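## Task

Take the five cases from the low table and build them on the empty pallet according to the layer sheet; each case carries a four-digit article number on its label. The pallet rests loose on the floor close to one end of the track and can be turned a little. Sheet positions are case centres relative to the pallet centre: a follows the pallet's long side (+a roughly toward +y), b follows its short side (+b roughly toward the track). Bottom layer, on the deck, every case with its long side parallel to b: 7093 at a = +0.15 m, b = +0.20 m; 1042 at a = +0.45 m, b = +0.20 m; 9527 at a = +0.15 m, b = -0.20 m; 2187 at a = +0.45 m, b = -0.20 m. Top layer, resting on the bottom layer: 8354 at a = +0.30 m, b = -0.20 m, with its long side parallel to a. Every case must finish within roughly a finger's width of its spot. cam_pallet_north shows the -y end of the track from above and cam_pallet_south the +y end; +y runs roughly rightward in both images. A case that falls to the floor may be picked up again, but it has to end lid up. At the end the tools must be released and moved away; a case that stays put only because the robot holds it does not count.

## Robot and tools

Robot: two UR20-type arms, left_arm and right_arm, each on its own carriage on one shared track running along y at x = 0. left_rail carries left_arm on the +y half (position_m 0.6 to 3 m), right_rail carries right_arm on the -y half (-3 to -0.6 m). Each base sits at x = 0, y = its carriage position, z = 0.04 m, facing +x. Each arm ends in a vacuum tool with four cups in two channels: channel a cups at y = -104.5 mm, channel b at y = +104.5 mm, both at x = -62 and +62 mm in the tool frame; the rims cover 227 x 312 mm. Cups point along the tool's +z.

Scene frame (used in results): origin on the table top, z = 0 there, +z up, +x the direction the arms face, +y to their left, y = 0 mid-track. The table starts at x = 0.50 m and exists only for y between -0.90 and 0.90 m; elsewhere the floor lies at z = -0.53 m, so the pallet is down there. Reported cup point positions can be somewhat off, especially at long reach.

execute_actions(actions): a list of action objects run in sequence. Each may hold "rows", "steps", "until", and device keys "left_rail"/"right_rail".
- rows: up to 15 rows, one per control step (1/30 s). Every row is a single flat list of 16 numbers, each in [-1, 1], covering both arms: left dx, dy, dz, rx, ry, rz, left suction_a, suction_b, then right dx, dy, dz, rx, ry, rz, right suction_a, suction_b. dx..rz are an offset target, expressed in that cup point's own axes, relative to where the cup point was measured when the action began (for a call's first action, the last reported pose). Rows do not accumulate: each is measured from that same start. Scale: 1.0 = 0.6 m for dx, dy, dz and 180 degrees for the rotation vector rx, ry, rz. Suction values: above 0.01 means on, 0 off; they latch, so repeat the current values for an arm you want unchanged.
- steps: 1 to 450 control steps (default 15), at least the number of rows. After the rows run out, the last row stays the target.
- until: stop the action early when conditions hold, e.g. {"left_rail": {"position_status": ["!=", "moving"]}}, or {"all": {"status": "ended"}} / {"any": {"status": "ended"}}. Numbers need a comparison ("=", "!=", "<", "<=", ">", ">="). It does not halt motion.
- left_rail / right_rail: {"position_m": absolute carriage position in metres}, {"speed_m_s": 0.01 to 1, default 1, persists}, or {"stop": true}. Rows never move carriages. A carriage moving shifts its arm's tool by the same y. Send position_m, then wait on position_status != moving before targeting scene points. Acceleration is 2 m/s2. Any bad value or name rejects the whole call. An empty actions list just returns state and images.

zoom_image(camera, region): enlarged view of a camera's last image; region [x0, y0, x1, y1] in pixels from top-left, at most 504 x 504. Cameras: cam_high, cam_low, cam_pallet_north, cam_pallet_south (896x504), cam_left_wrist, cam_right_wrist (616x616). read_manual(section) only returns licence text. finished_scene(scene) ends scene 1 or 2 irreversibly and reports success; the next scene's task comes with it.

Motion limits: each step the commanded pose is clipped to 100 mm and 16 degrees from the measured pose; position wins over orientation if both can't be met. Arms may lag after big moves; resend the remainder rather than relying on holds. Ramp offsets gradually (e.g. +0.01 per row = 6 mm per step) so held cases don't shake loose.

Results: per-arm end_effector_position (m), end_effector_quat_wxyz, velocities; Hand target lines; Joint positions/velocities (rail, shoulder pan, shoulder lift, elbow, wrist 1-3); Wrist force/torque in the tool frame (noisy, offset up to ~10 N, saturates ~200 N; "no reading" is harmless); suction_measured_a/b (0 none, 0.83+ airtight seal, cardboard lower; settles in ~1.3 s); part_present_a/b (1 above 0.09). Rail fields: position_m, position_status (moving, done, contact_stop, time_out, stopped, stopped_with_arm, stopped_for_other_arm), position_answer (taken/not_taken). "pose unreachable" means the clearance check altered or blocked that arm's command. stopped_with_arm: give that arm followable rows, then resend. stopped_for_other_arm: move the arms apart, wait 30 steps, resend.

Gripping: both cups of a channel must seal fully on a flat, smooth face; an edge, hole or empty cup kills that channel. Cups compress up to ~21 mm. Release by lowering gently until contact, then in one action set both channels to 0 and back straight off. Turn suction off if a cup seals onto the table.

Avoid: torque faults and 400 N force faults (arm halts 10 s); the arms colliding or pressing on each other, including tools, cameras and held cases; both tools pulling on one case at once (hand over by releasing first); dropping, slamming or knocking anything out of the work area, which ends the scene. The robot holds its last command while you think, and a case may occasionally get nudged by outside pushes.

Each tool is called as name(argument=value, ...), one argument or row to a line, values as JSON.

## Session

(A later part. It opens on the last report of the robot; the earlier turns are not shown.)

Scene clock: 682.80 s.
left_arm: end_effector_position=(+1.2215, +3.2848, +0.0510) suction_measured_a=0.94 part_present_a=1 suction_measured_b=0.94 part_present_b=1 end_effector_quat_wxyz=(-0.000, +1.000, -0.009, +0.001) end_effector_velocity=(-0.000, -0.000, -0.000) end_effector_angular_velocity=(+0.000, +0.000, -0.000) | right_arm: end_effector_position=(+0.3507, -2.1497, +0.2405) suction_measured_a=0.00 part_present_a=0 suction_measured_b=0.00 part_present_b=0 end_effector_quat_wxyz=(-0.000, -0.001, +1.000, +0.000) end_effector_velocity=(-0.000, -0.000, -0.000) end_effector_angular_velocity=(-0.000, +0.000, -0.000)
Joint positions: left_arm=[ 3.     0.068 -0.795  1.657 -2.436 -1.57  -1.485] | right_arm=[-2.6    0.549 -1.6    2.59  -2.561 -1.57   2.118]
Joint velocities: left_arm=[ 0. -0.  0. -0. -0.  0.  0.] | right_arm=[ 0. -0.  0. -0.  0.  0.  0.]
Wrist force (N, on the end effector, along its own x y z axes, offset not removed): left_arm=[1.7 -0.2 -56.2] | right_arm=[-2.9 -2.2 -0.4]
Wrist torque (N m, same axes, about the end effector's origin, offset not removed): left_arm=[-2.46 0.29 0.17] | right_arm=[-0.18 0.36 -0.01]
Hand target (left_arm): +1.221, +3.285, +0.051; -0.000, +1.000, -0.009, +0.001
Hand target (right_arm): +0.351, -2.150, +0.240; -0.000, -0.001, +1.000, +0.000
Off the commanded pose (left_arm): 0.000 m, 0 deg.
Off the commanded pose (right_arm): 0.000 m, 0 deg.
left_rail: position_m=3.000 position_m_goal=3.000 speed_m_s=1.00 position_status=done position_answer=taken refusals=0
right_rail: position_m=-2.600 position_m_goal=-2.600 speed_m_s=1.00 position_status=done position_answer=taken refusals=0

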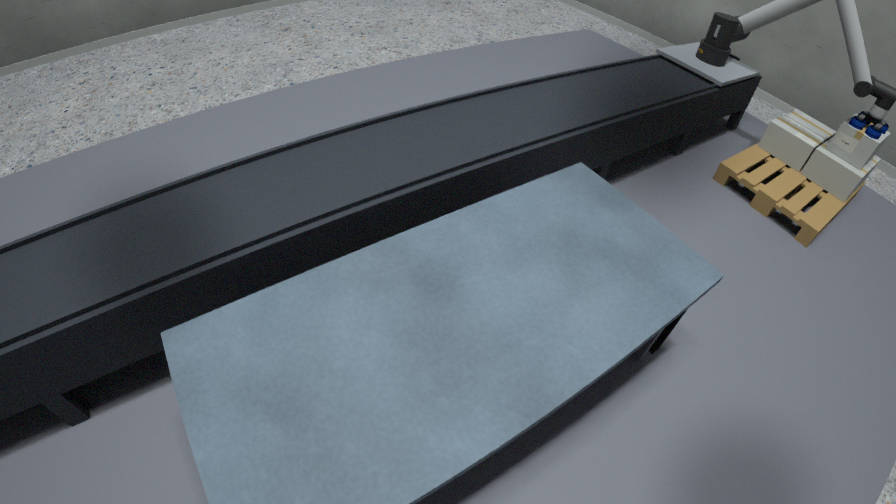

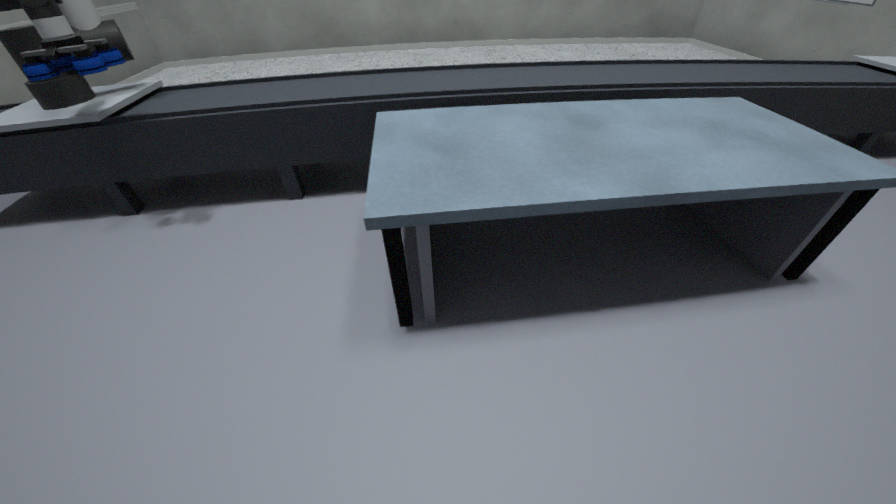

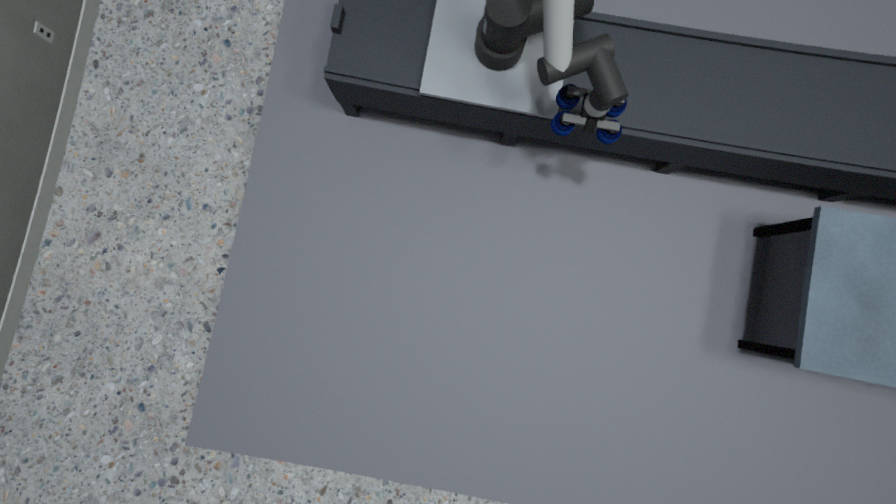

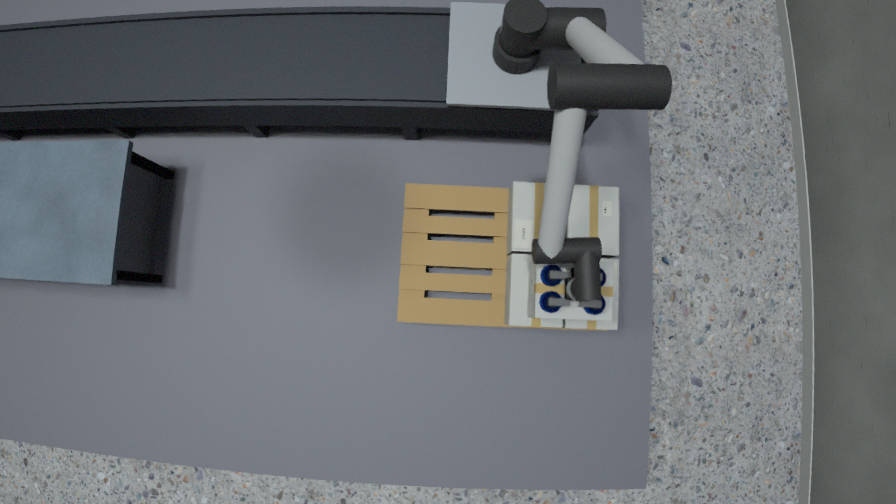

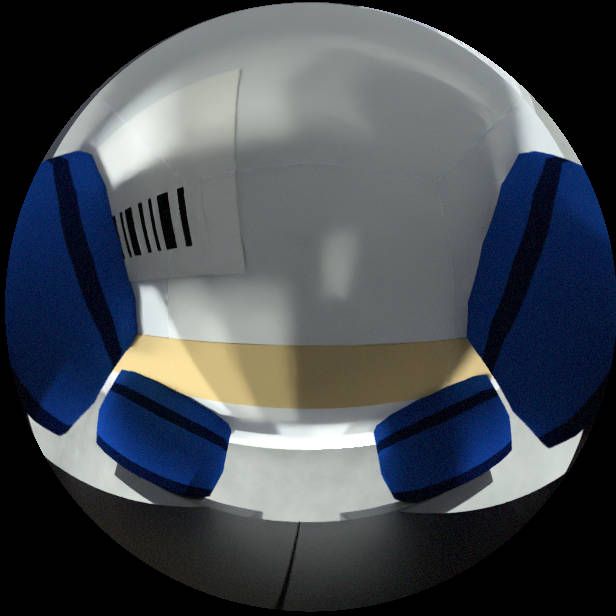

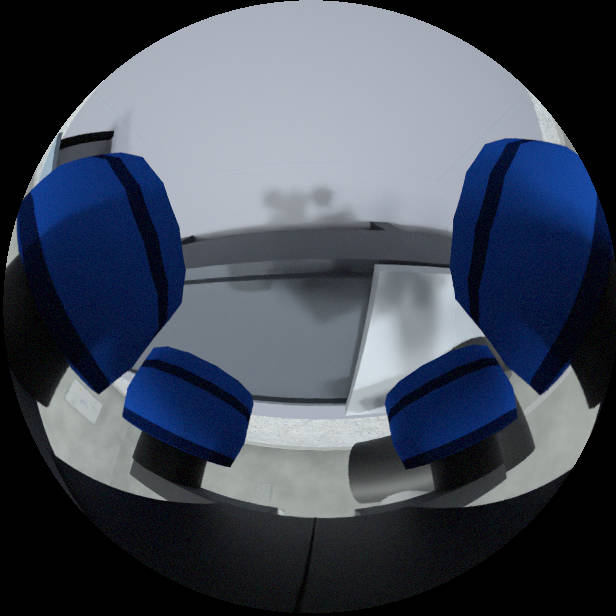

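execute_actions(
  actions=[
    {"rows": [[0,0,0.0025,0,0,0,1,1,0,0,0,0,0,0,0,0]], "steps": 2},
  ],
)

Scene clock: 684.03 s.
left_arm: end_effector_position=(+1.2215, +3.2848, +0.0509) suction_measured_a=0.94 part_present_a=1 suction_measured_b=0.94 part_present_b=1 end_effector_quat_wxyz=(-0.000, +1.000, -0.009, +0.001) end_effector_velocity=(+0.001, +0.000, -0.006) end_effector_angular_velocity=(+0.000, -0.002, -0.000) | right_arm: end_effector_position=(+0.3507, -2.1497, +0.2405) suction_measured_a=0.00 part_present_a=0 suction_measured_b=0.00 part_present_b=0 end_effector_quat_wxyz=(-0.000, -0.001, +1.000, +0.000) end_effector_velocity=(-0.000, +0.000, +0.000) end_effector_angular_velocity=(+0.000, -0.000, -0.000)
Joint positions: left_arm=[ 3.     0.068 -0.795  1.657 -2.436 -1.57  -1.485] | right_arm=[-2.6    0.549 -1.6    2.59  -2.561 -1.57   2.118]
Joint velocities: left_arm=[ 0.    -0.     0.006  0.    -0.008  0.     0.   ] | right_arm=[ 0.  0. -0.  0. -0. -0.  0.]
Wrist force (N, on the end effector, along its own x y z axes, offset not removed): left_arm=[1.2 2.7 -60.1] | right_arm=[-3.5 -3.3 -0.3]
Wrist torque (N m, same axes, about the end effector's origin, offset not removed): left_arm=[-2.20 0.34 -0.10] | right_arm=[-0.40 0.49 -0.07]
Hand target (left_arm): +1.221, +3.285, +0.049; -0.000, +1.000, -0.009, +0.001
Hand target (right_arm): +0.351, -2.150, +0.240; -0.000, -0.001, +1.000, +0.000
Off the commanded pose (left_arm): 0.001 m, 0 deg.
Off the commanded pose (right_arm): 0.000 m, 0 deg.
left_rail: position_m=3.000 position_m_goal=3.000 speed_m_s=1.00 position_status=done position_answer=taken refusals=0
right_rail: position_m=-2.600 position_m_goal=-2.600 speed_m_s=1.00 position_status=done position_answer=taken refusals=0

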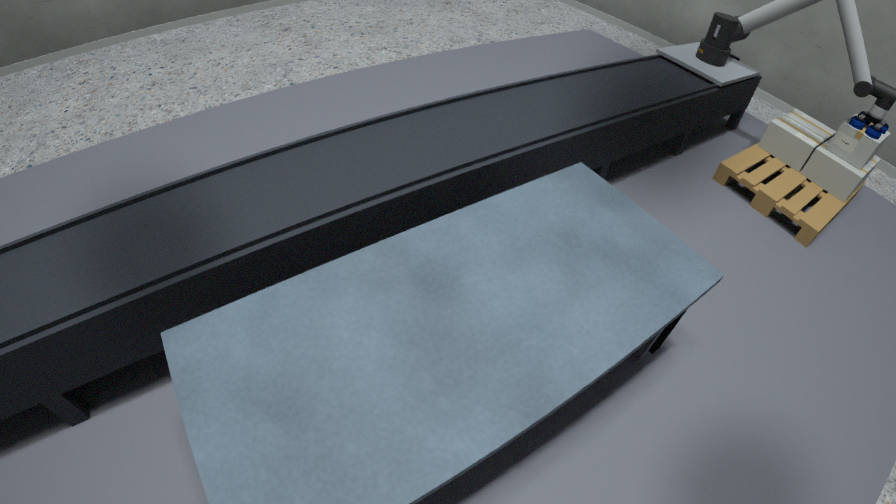

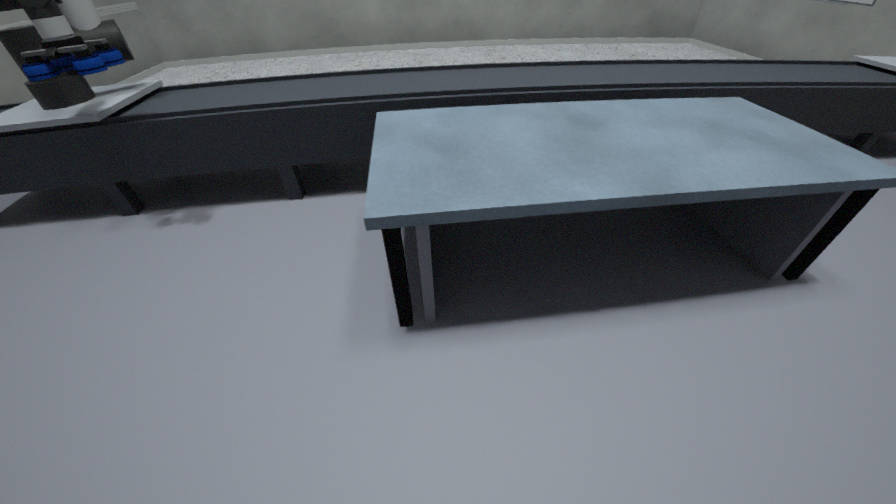

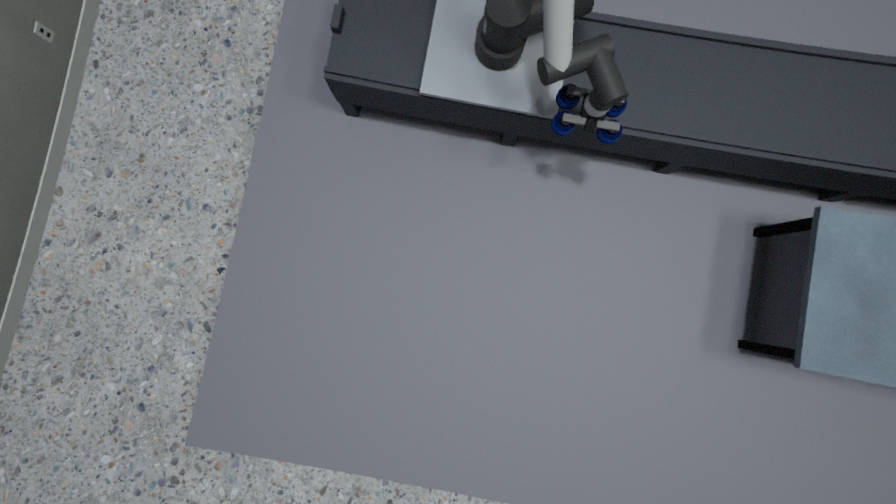

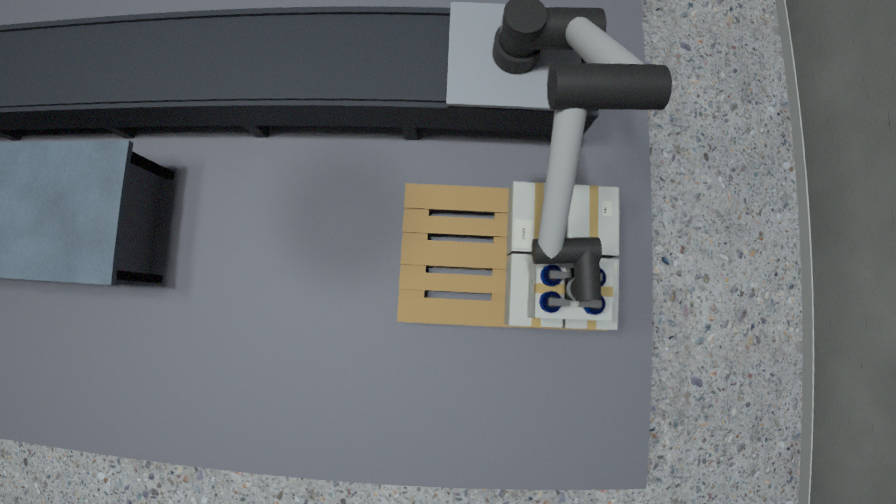

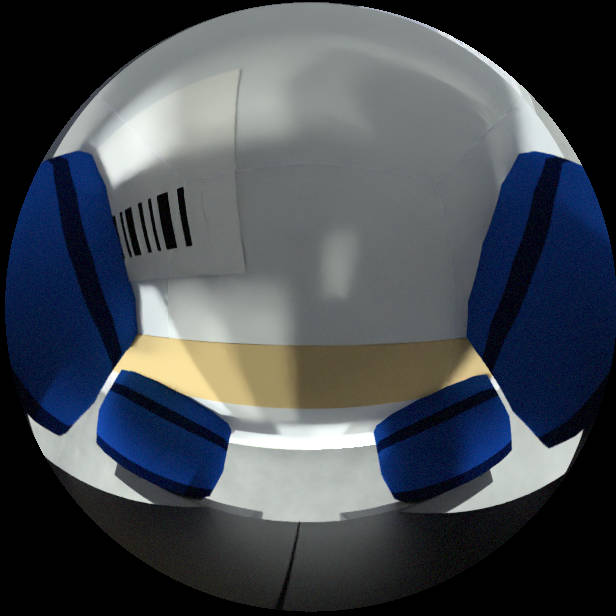

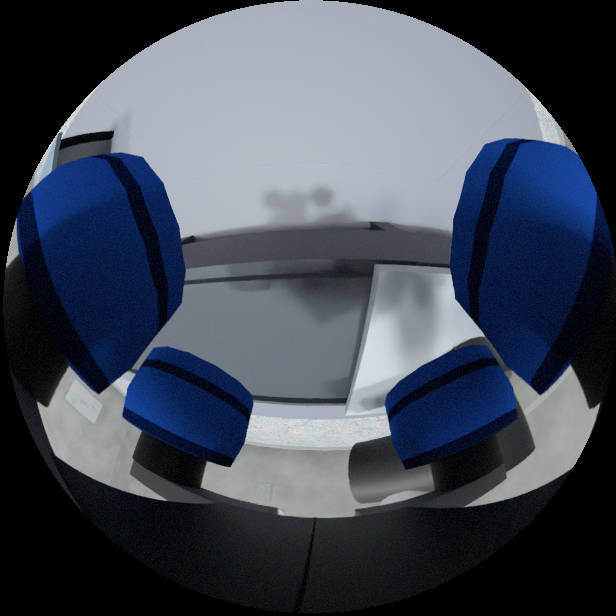

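execute_actions(
  actions=[],
)

Scene clock: 684.97 s.
left_arm: end_effector_position=(+1.2215, +3.2848, +0.0495) suction_measured_a=0.94 part_present_a=1 suction_measured_b=0.94 part_present_b=1 end_effector_quat_wxyz=(-0.000, +1.000, -0.009, +0.001) end_effector_velocity=(+0.000, +0.000, -0.000) end_effector_angular_velocity=(+0.000, -0.000, +0.000) | right_arm: end_effector_position=(+0.3507, -2.1497, +0.2405) suction_measured_a=0.00 part_present_a=0 suction_measured_b=0.00 part_present_b=0 end_effector_quat_wxyz=(-0.000, -0.001, +1.000, +0.000) end_effector_velocity=(+0.000, -0.000, -0.000) end_effector_angular_velocity=(-0.000, +0.000, -0.000)
Joint positions: left_arm=[ 3.     0.068 -0.794  1.657 -2.437 -1.57  -1.485] | right_arm=[-2.6    0.549 -1.6    2.59  -2.561 -1.57   2.118]
Joint velocities: left_arm=[ 0.  0.  0.  0. -0. -0. -0.] | right_arm=[ 0. -0.  0. -0.  0. -0.  0.]
Wrist force (N, on the end effector, along its own x y z axes, offset not removed): left_arm=[4.2 -0.5 -57.1] | right_arm=[-4.1 -1.7 -0.2]
Wrist torque (N m, same axes, about the end effector's origin, offset not removed): left_arm=[-2.63 0.03 0.03] | right_arm=[-0.13 0.44 -0.07]
Hand target (left_arm): +1.221, +3.285, +0.049; -0.000, +1.000, -0.009, +0.001
Hand target (right_arm): +0.351, -2.150, +0.240; -0.000, -0.001, +1.000, +0.000
Off the commanded pose (left_arm): 0.000 m, 0 deg.
Off the commanded pose (right_arm): 0.000 m, 0 deg.
left_rail: position_m=3.000 position_m_goal=3.000 speed_m_s=1.00 position_status=done position_answer=taken refusals=0
right_rail: position_m=-2.600 position_m_goal=-2.600 speed_m_s=1.00 position_status=done position_answer=taken refusals=0

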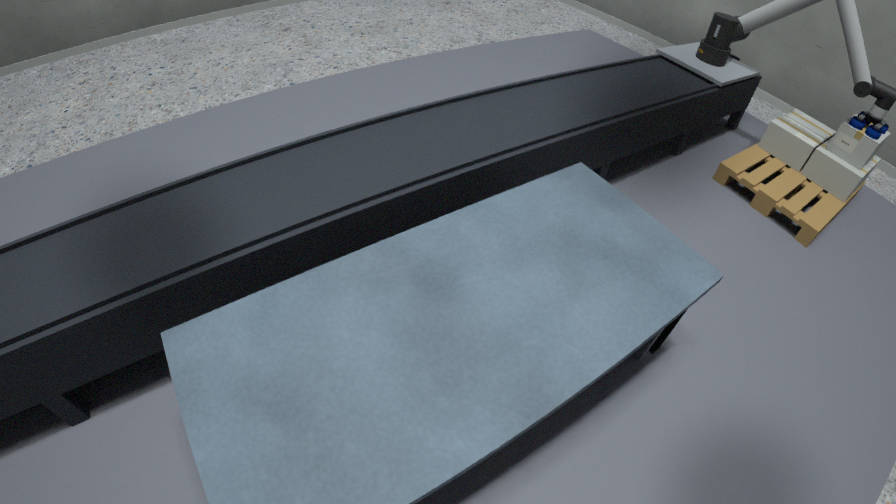

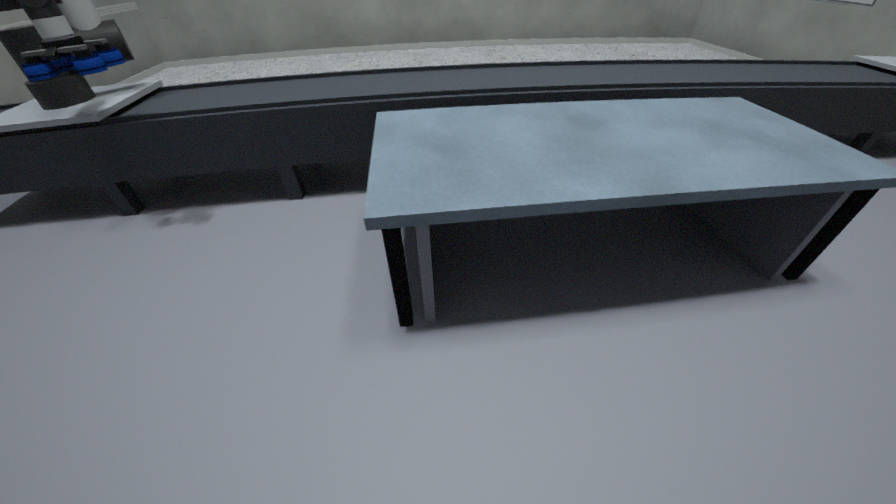

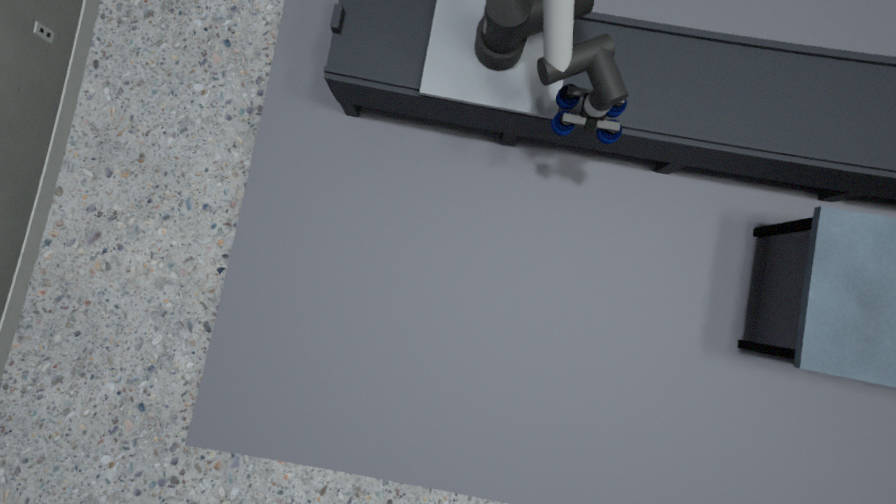

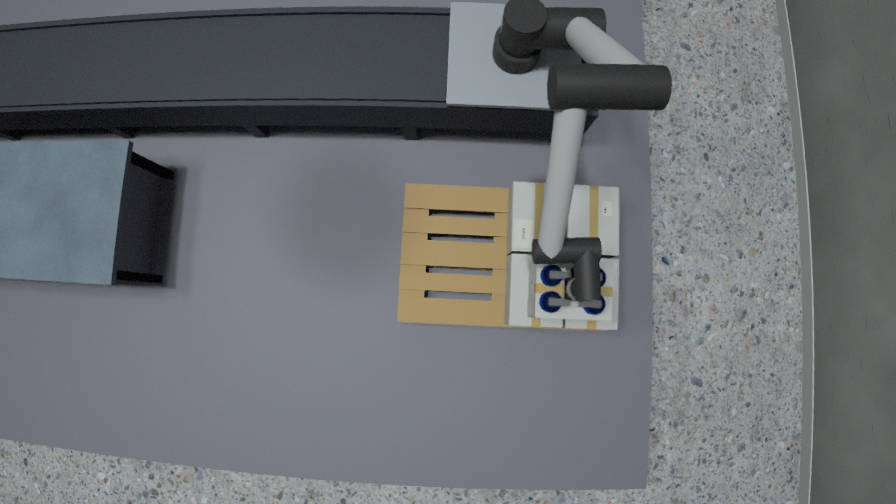

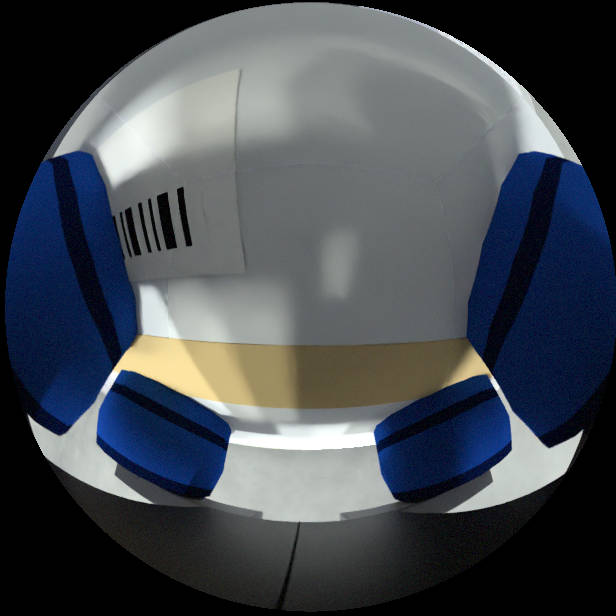

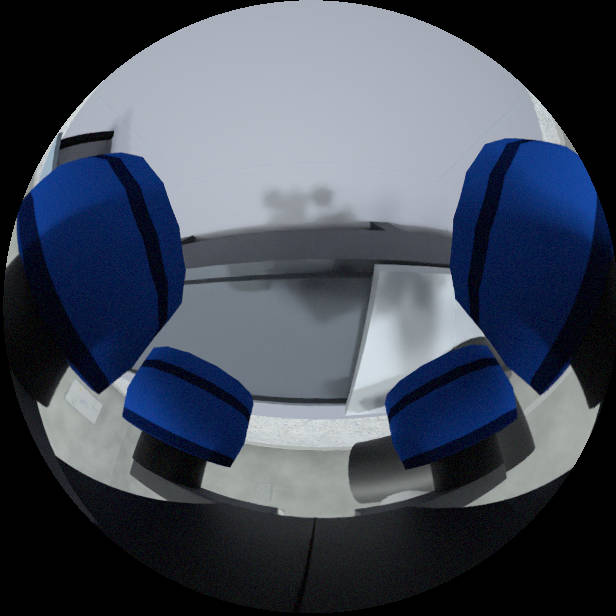

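zoom_image(
  camera="cam_high",
  region=[810, 120, 896, 200],
)

execute_actions(
  actions=[
    {"rows": [[0,0,0.0025,0,0,0,1,1,0,0,0,0,0,0,0,0]], "steps": 2},
  ],
)

Region (810, 120, 896, 200) of cam_high's 896x504 image, scaled by 5.860, with more detail than that image has; it fills the top 469 rows of this view, and the rest is white.

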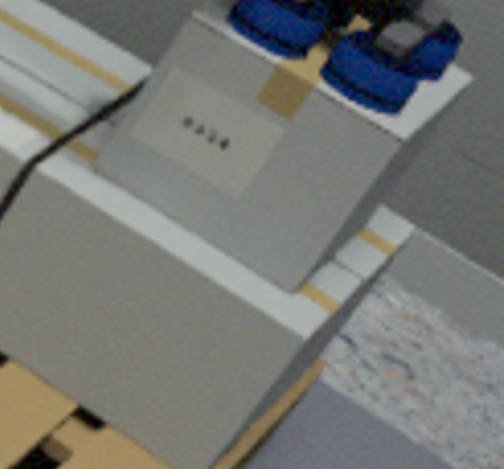

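Scene clock: 686.07 s.
left_arm: end_effector_position=(+1.2215, +3.2848, +0.0494) suction_measured_a=0.94 part_present_a=1 suction_measured_b=0.94 part_present_b=1 end_effector_quat_wxyz=(-0.000, +1.000, -0.009, +0.001) end_effector_velocity=(+0.001, +0.000, -0.006) end_effector_angular_velocity=(+0.000, -0.002, -0.000) | right_arm: end_effector_position=(+0.3507, -2.1497, +0.2405) suction_measured_a=0.00 part_present_a=0 suction_measured_b=0.00 part_present_b=0 end_effector_quat_wxyz=(-0.000, -0.001, +1.000, +0.000) end_effector_velocity=(-0.000, +0.000, +0.000) end_effector_angular_velocity=(+0.000, -0.000, +0.000)
Joint positions: left_arm=[ 3.     0.068 -0.794  1.657 -2.437 -1.57  -1.485] | right_arm=[-2.6    0.549 -1.6    2.59  -2.561 -1.57   2.118]
Joint velocities: left_arm=[ 0.     0.     0.006  0.    -0.008  0.     0.   ] | right_arm=[ 0.  0. -0.  0. -0. -0.  0.]
Wrist force (N, on the end effector, along its own x y z axes, offset not removed): left_arm=[2.8 -0.7 -57.7] | right_arm=[-6.2 -1.8 -1.6]
Wrist torque (N m, same axes, about the end effector's origin, offset not removed): left_arm=[-2.70 -0.03 -0.09] | right_arm=[-0.09 0.79 -0.15]
Hand target (left_arm): +1.221, +3.285, +0.048; -0.000, +1.000, -0.009, +0.001
Hand target (right_arm): +0.351, -2.150, +0.240; -0.000, -0.001, +1.000, +0.000
Off the commanded pose (left_arm): 0.001 m, 0 deg.
Off the commanded pose (right_arm): 0.000 m, 0 deg.
left_rail: position_m=3.000 position_m_goal=3.000 speed_m_s=1.00 position_status=done position_answer=taken refusals=0
right_rail: position_m=-2.600 position_m_goal=-2.600 speed_m_s=1.00 position_status=done position_answer=taken refusals=0

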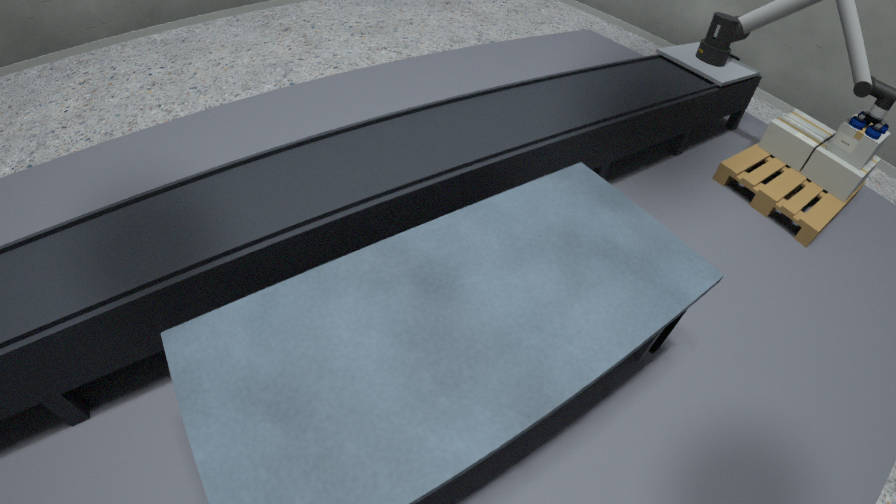

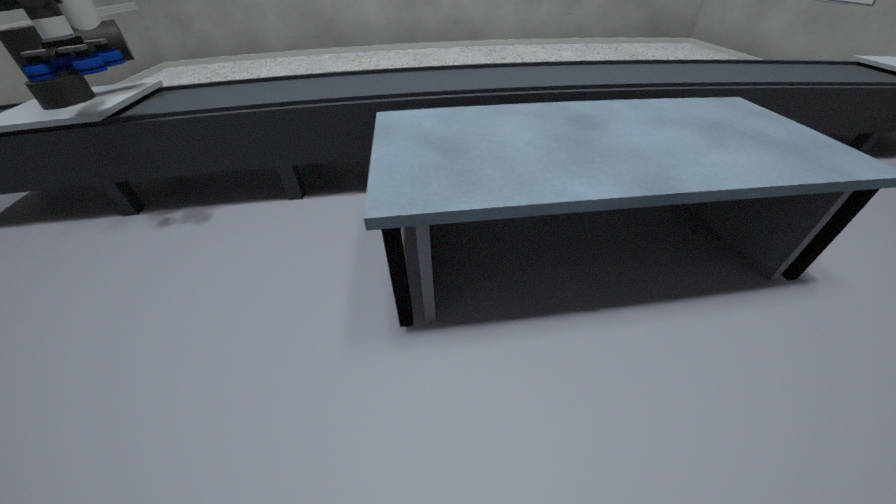

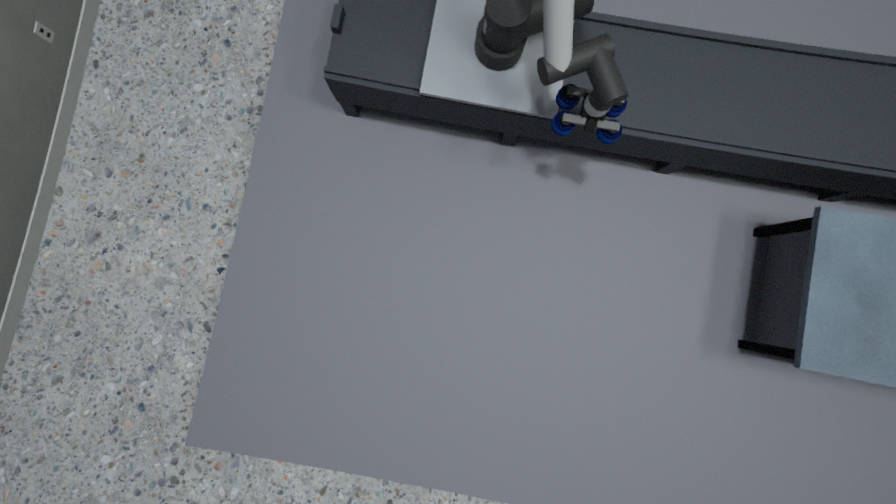

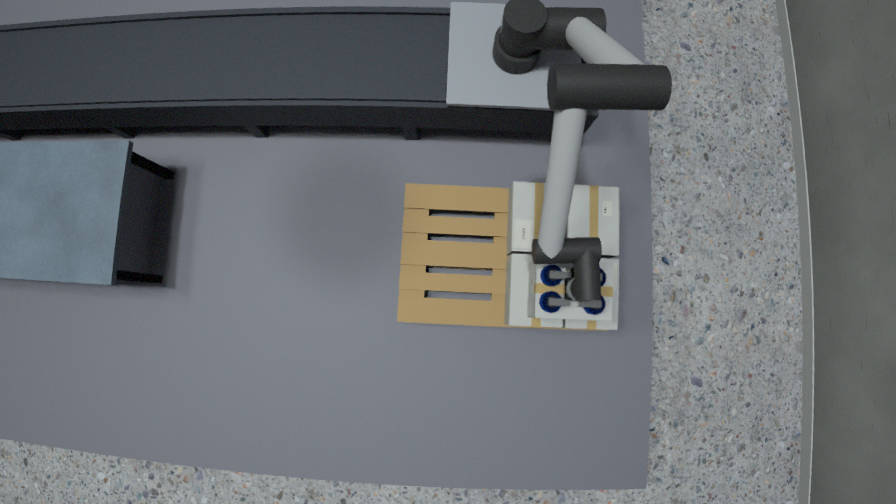

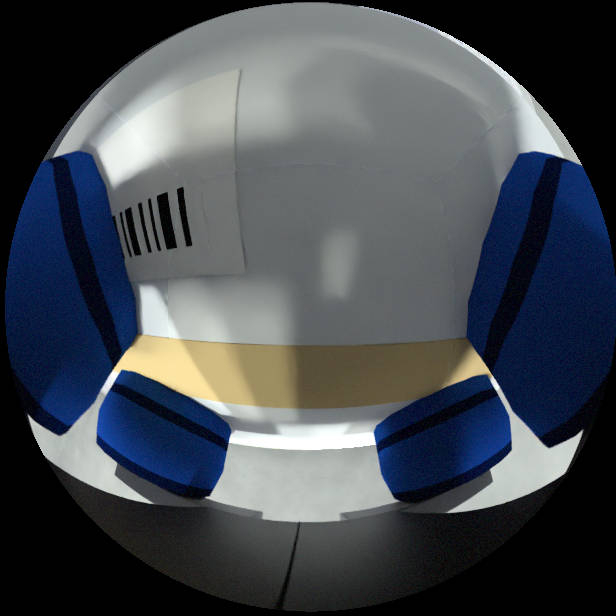

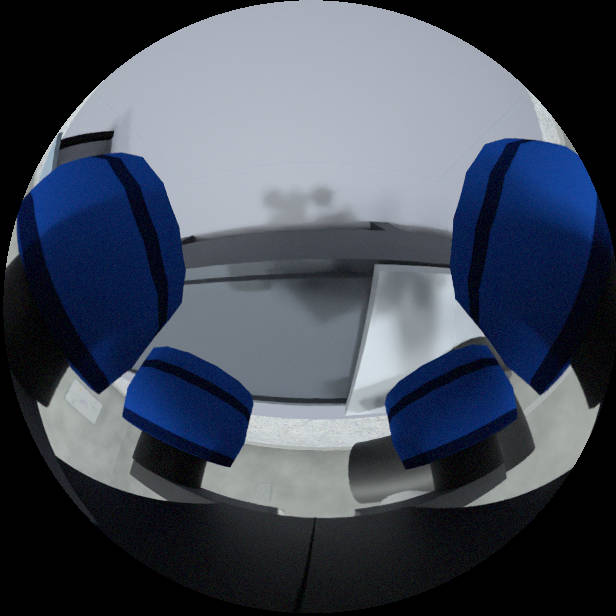

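execute_actions(
  actions=[],
)

Scene clock: 686.77 s.
left_arm: end_effector_position=(+1.2216, +3.2848, +0.0484) suction_measured_a=0.94 part_present_a=1 suction_measured_b=0.94 part_present_b=1 end_effector_quat_wxyz=(-0.000, +1.000, -0.009, +0.002) end_effector_velocity=(-0.000, +0.000, -0.000) end_effector_angular_velocity=(-0.000, +0.000, +0.000) | right_arm: end_effector_position=(+0.3507, -2.1497, +0.2405) suction_measured_a=0.00 part_present_a=0 suction_measured_b=0.00 part_present_b=0 end_effector_quat_wxyz=(-0.000, -0.001, +1.000, +0.000) end_effector_velocity=(+0.000, -0.000, -0.000) end_effector_angular_velocity=(-0.000, +0.000, -0.000)
Joint positions: left_arm=[ 3.     0.068 -0.793  1.657 -2.438 -1.57  -1.485] | right_arm=[-2.6    0.549 -1.6    2.59  -2.561 -1.57   2.118]
Joint velocities: left_arm=[ 0.  0.  0. -0. -0. -0. -0.] | right_arm=[ 0. -0.  0. -0.  0. -0. -0.]
Wrist force (N, on the end effector, along its own x y z axes, offset not removed): left_arm=[-20.1 -10.9 -181.4] | right_arm=[-2.3 -3.2 4.3]
Wrist torque (N m, same axes, about the end effector's origin, offset not removed): left_arm=[-13.76 -17.30 2.68] | right_arm=[-0.35 0.18 -0.02]
Hand target (left_arm): +1.221, +3.285, +0.048; -0.000, +1.000, -0.009, +0.001
Hand target (right_arm): +0.351, -2.150, +0.240; -0.000, -0.001, +1.000, +0.000
Off the commanded pose (left_arm): 0.000 m, 0 deg.
Off the commanded pose (right_arm): 0.000 m, 0 deg.
left_rail: position_m=3.000 position_m_goal=3.000 speed_m_s=1.00 position_status=done position_answer=taken refusals=0
right_rail: position_m=-2.600 position_m_goal=-2.600 speed_m_s=1.00 position_status=done position_answer=taken refusals=0

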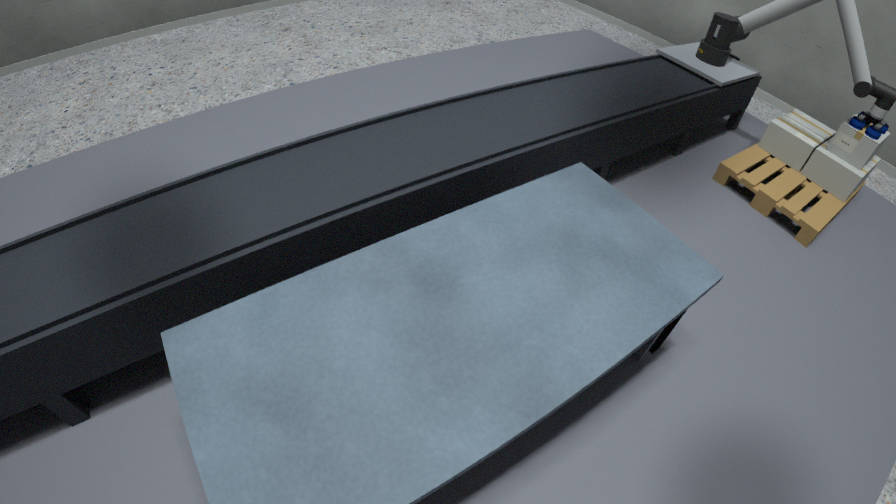

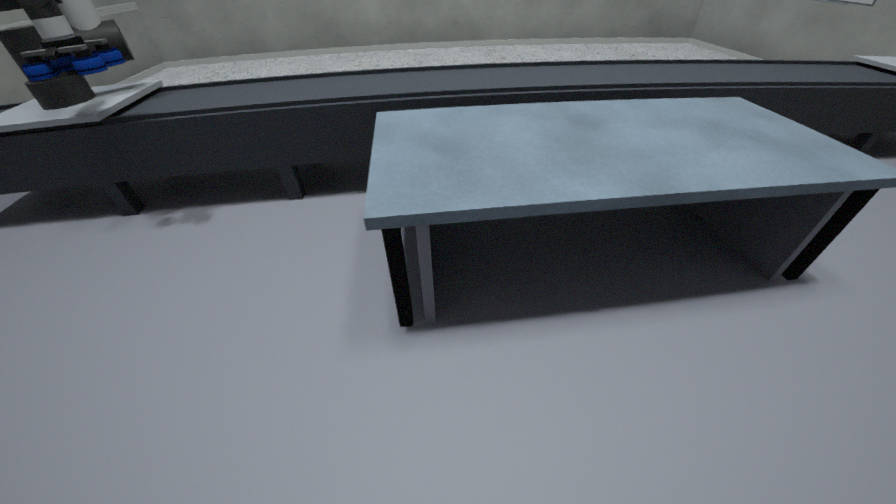

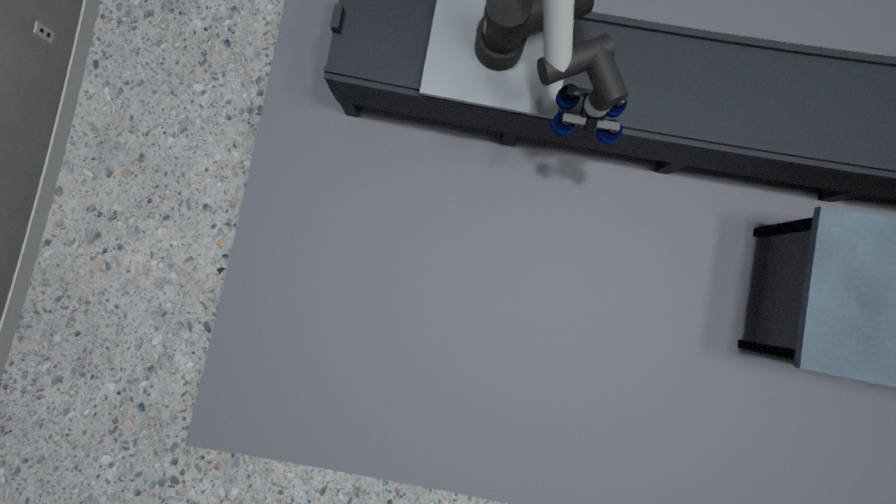

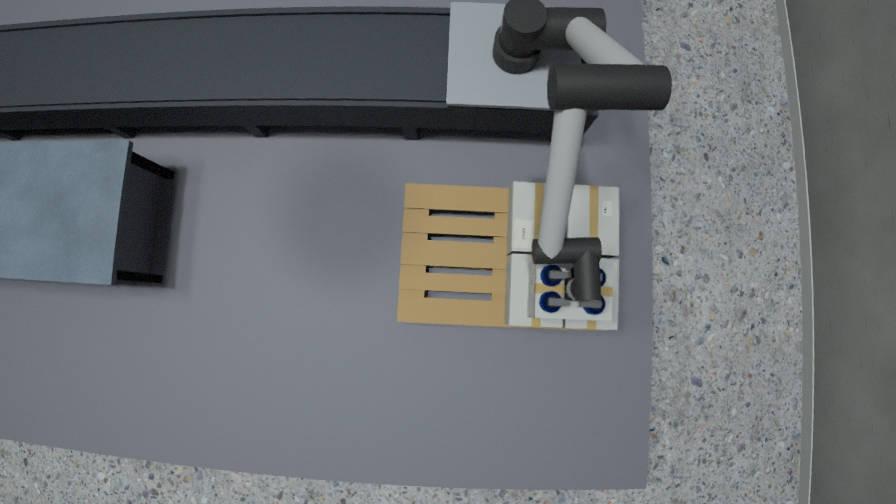

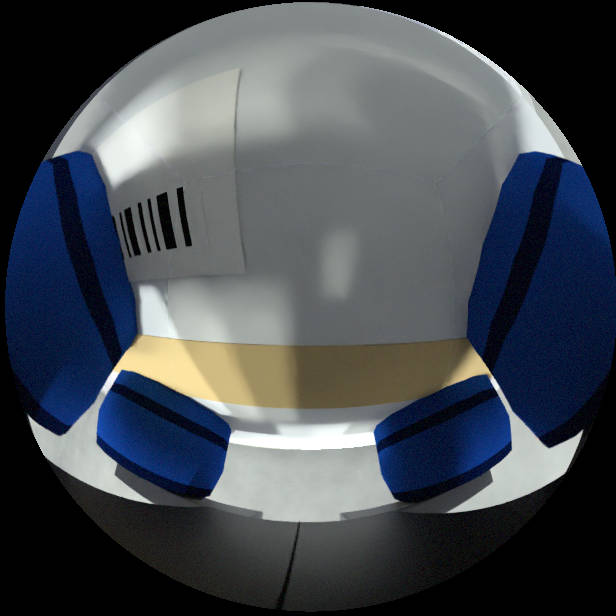

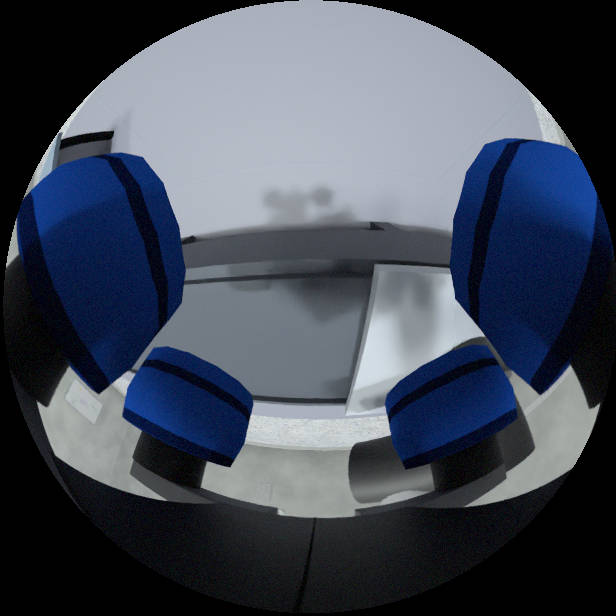

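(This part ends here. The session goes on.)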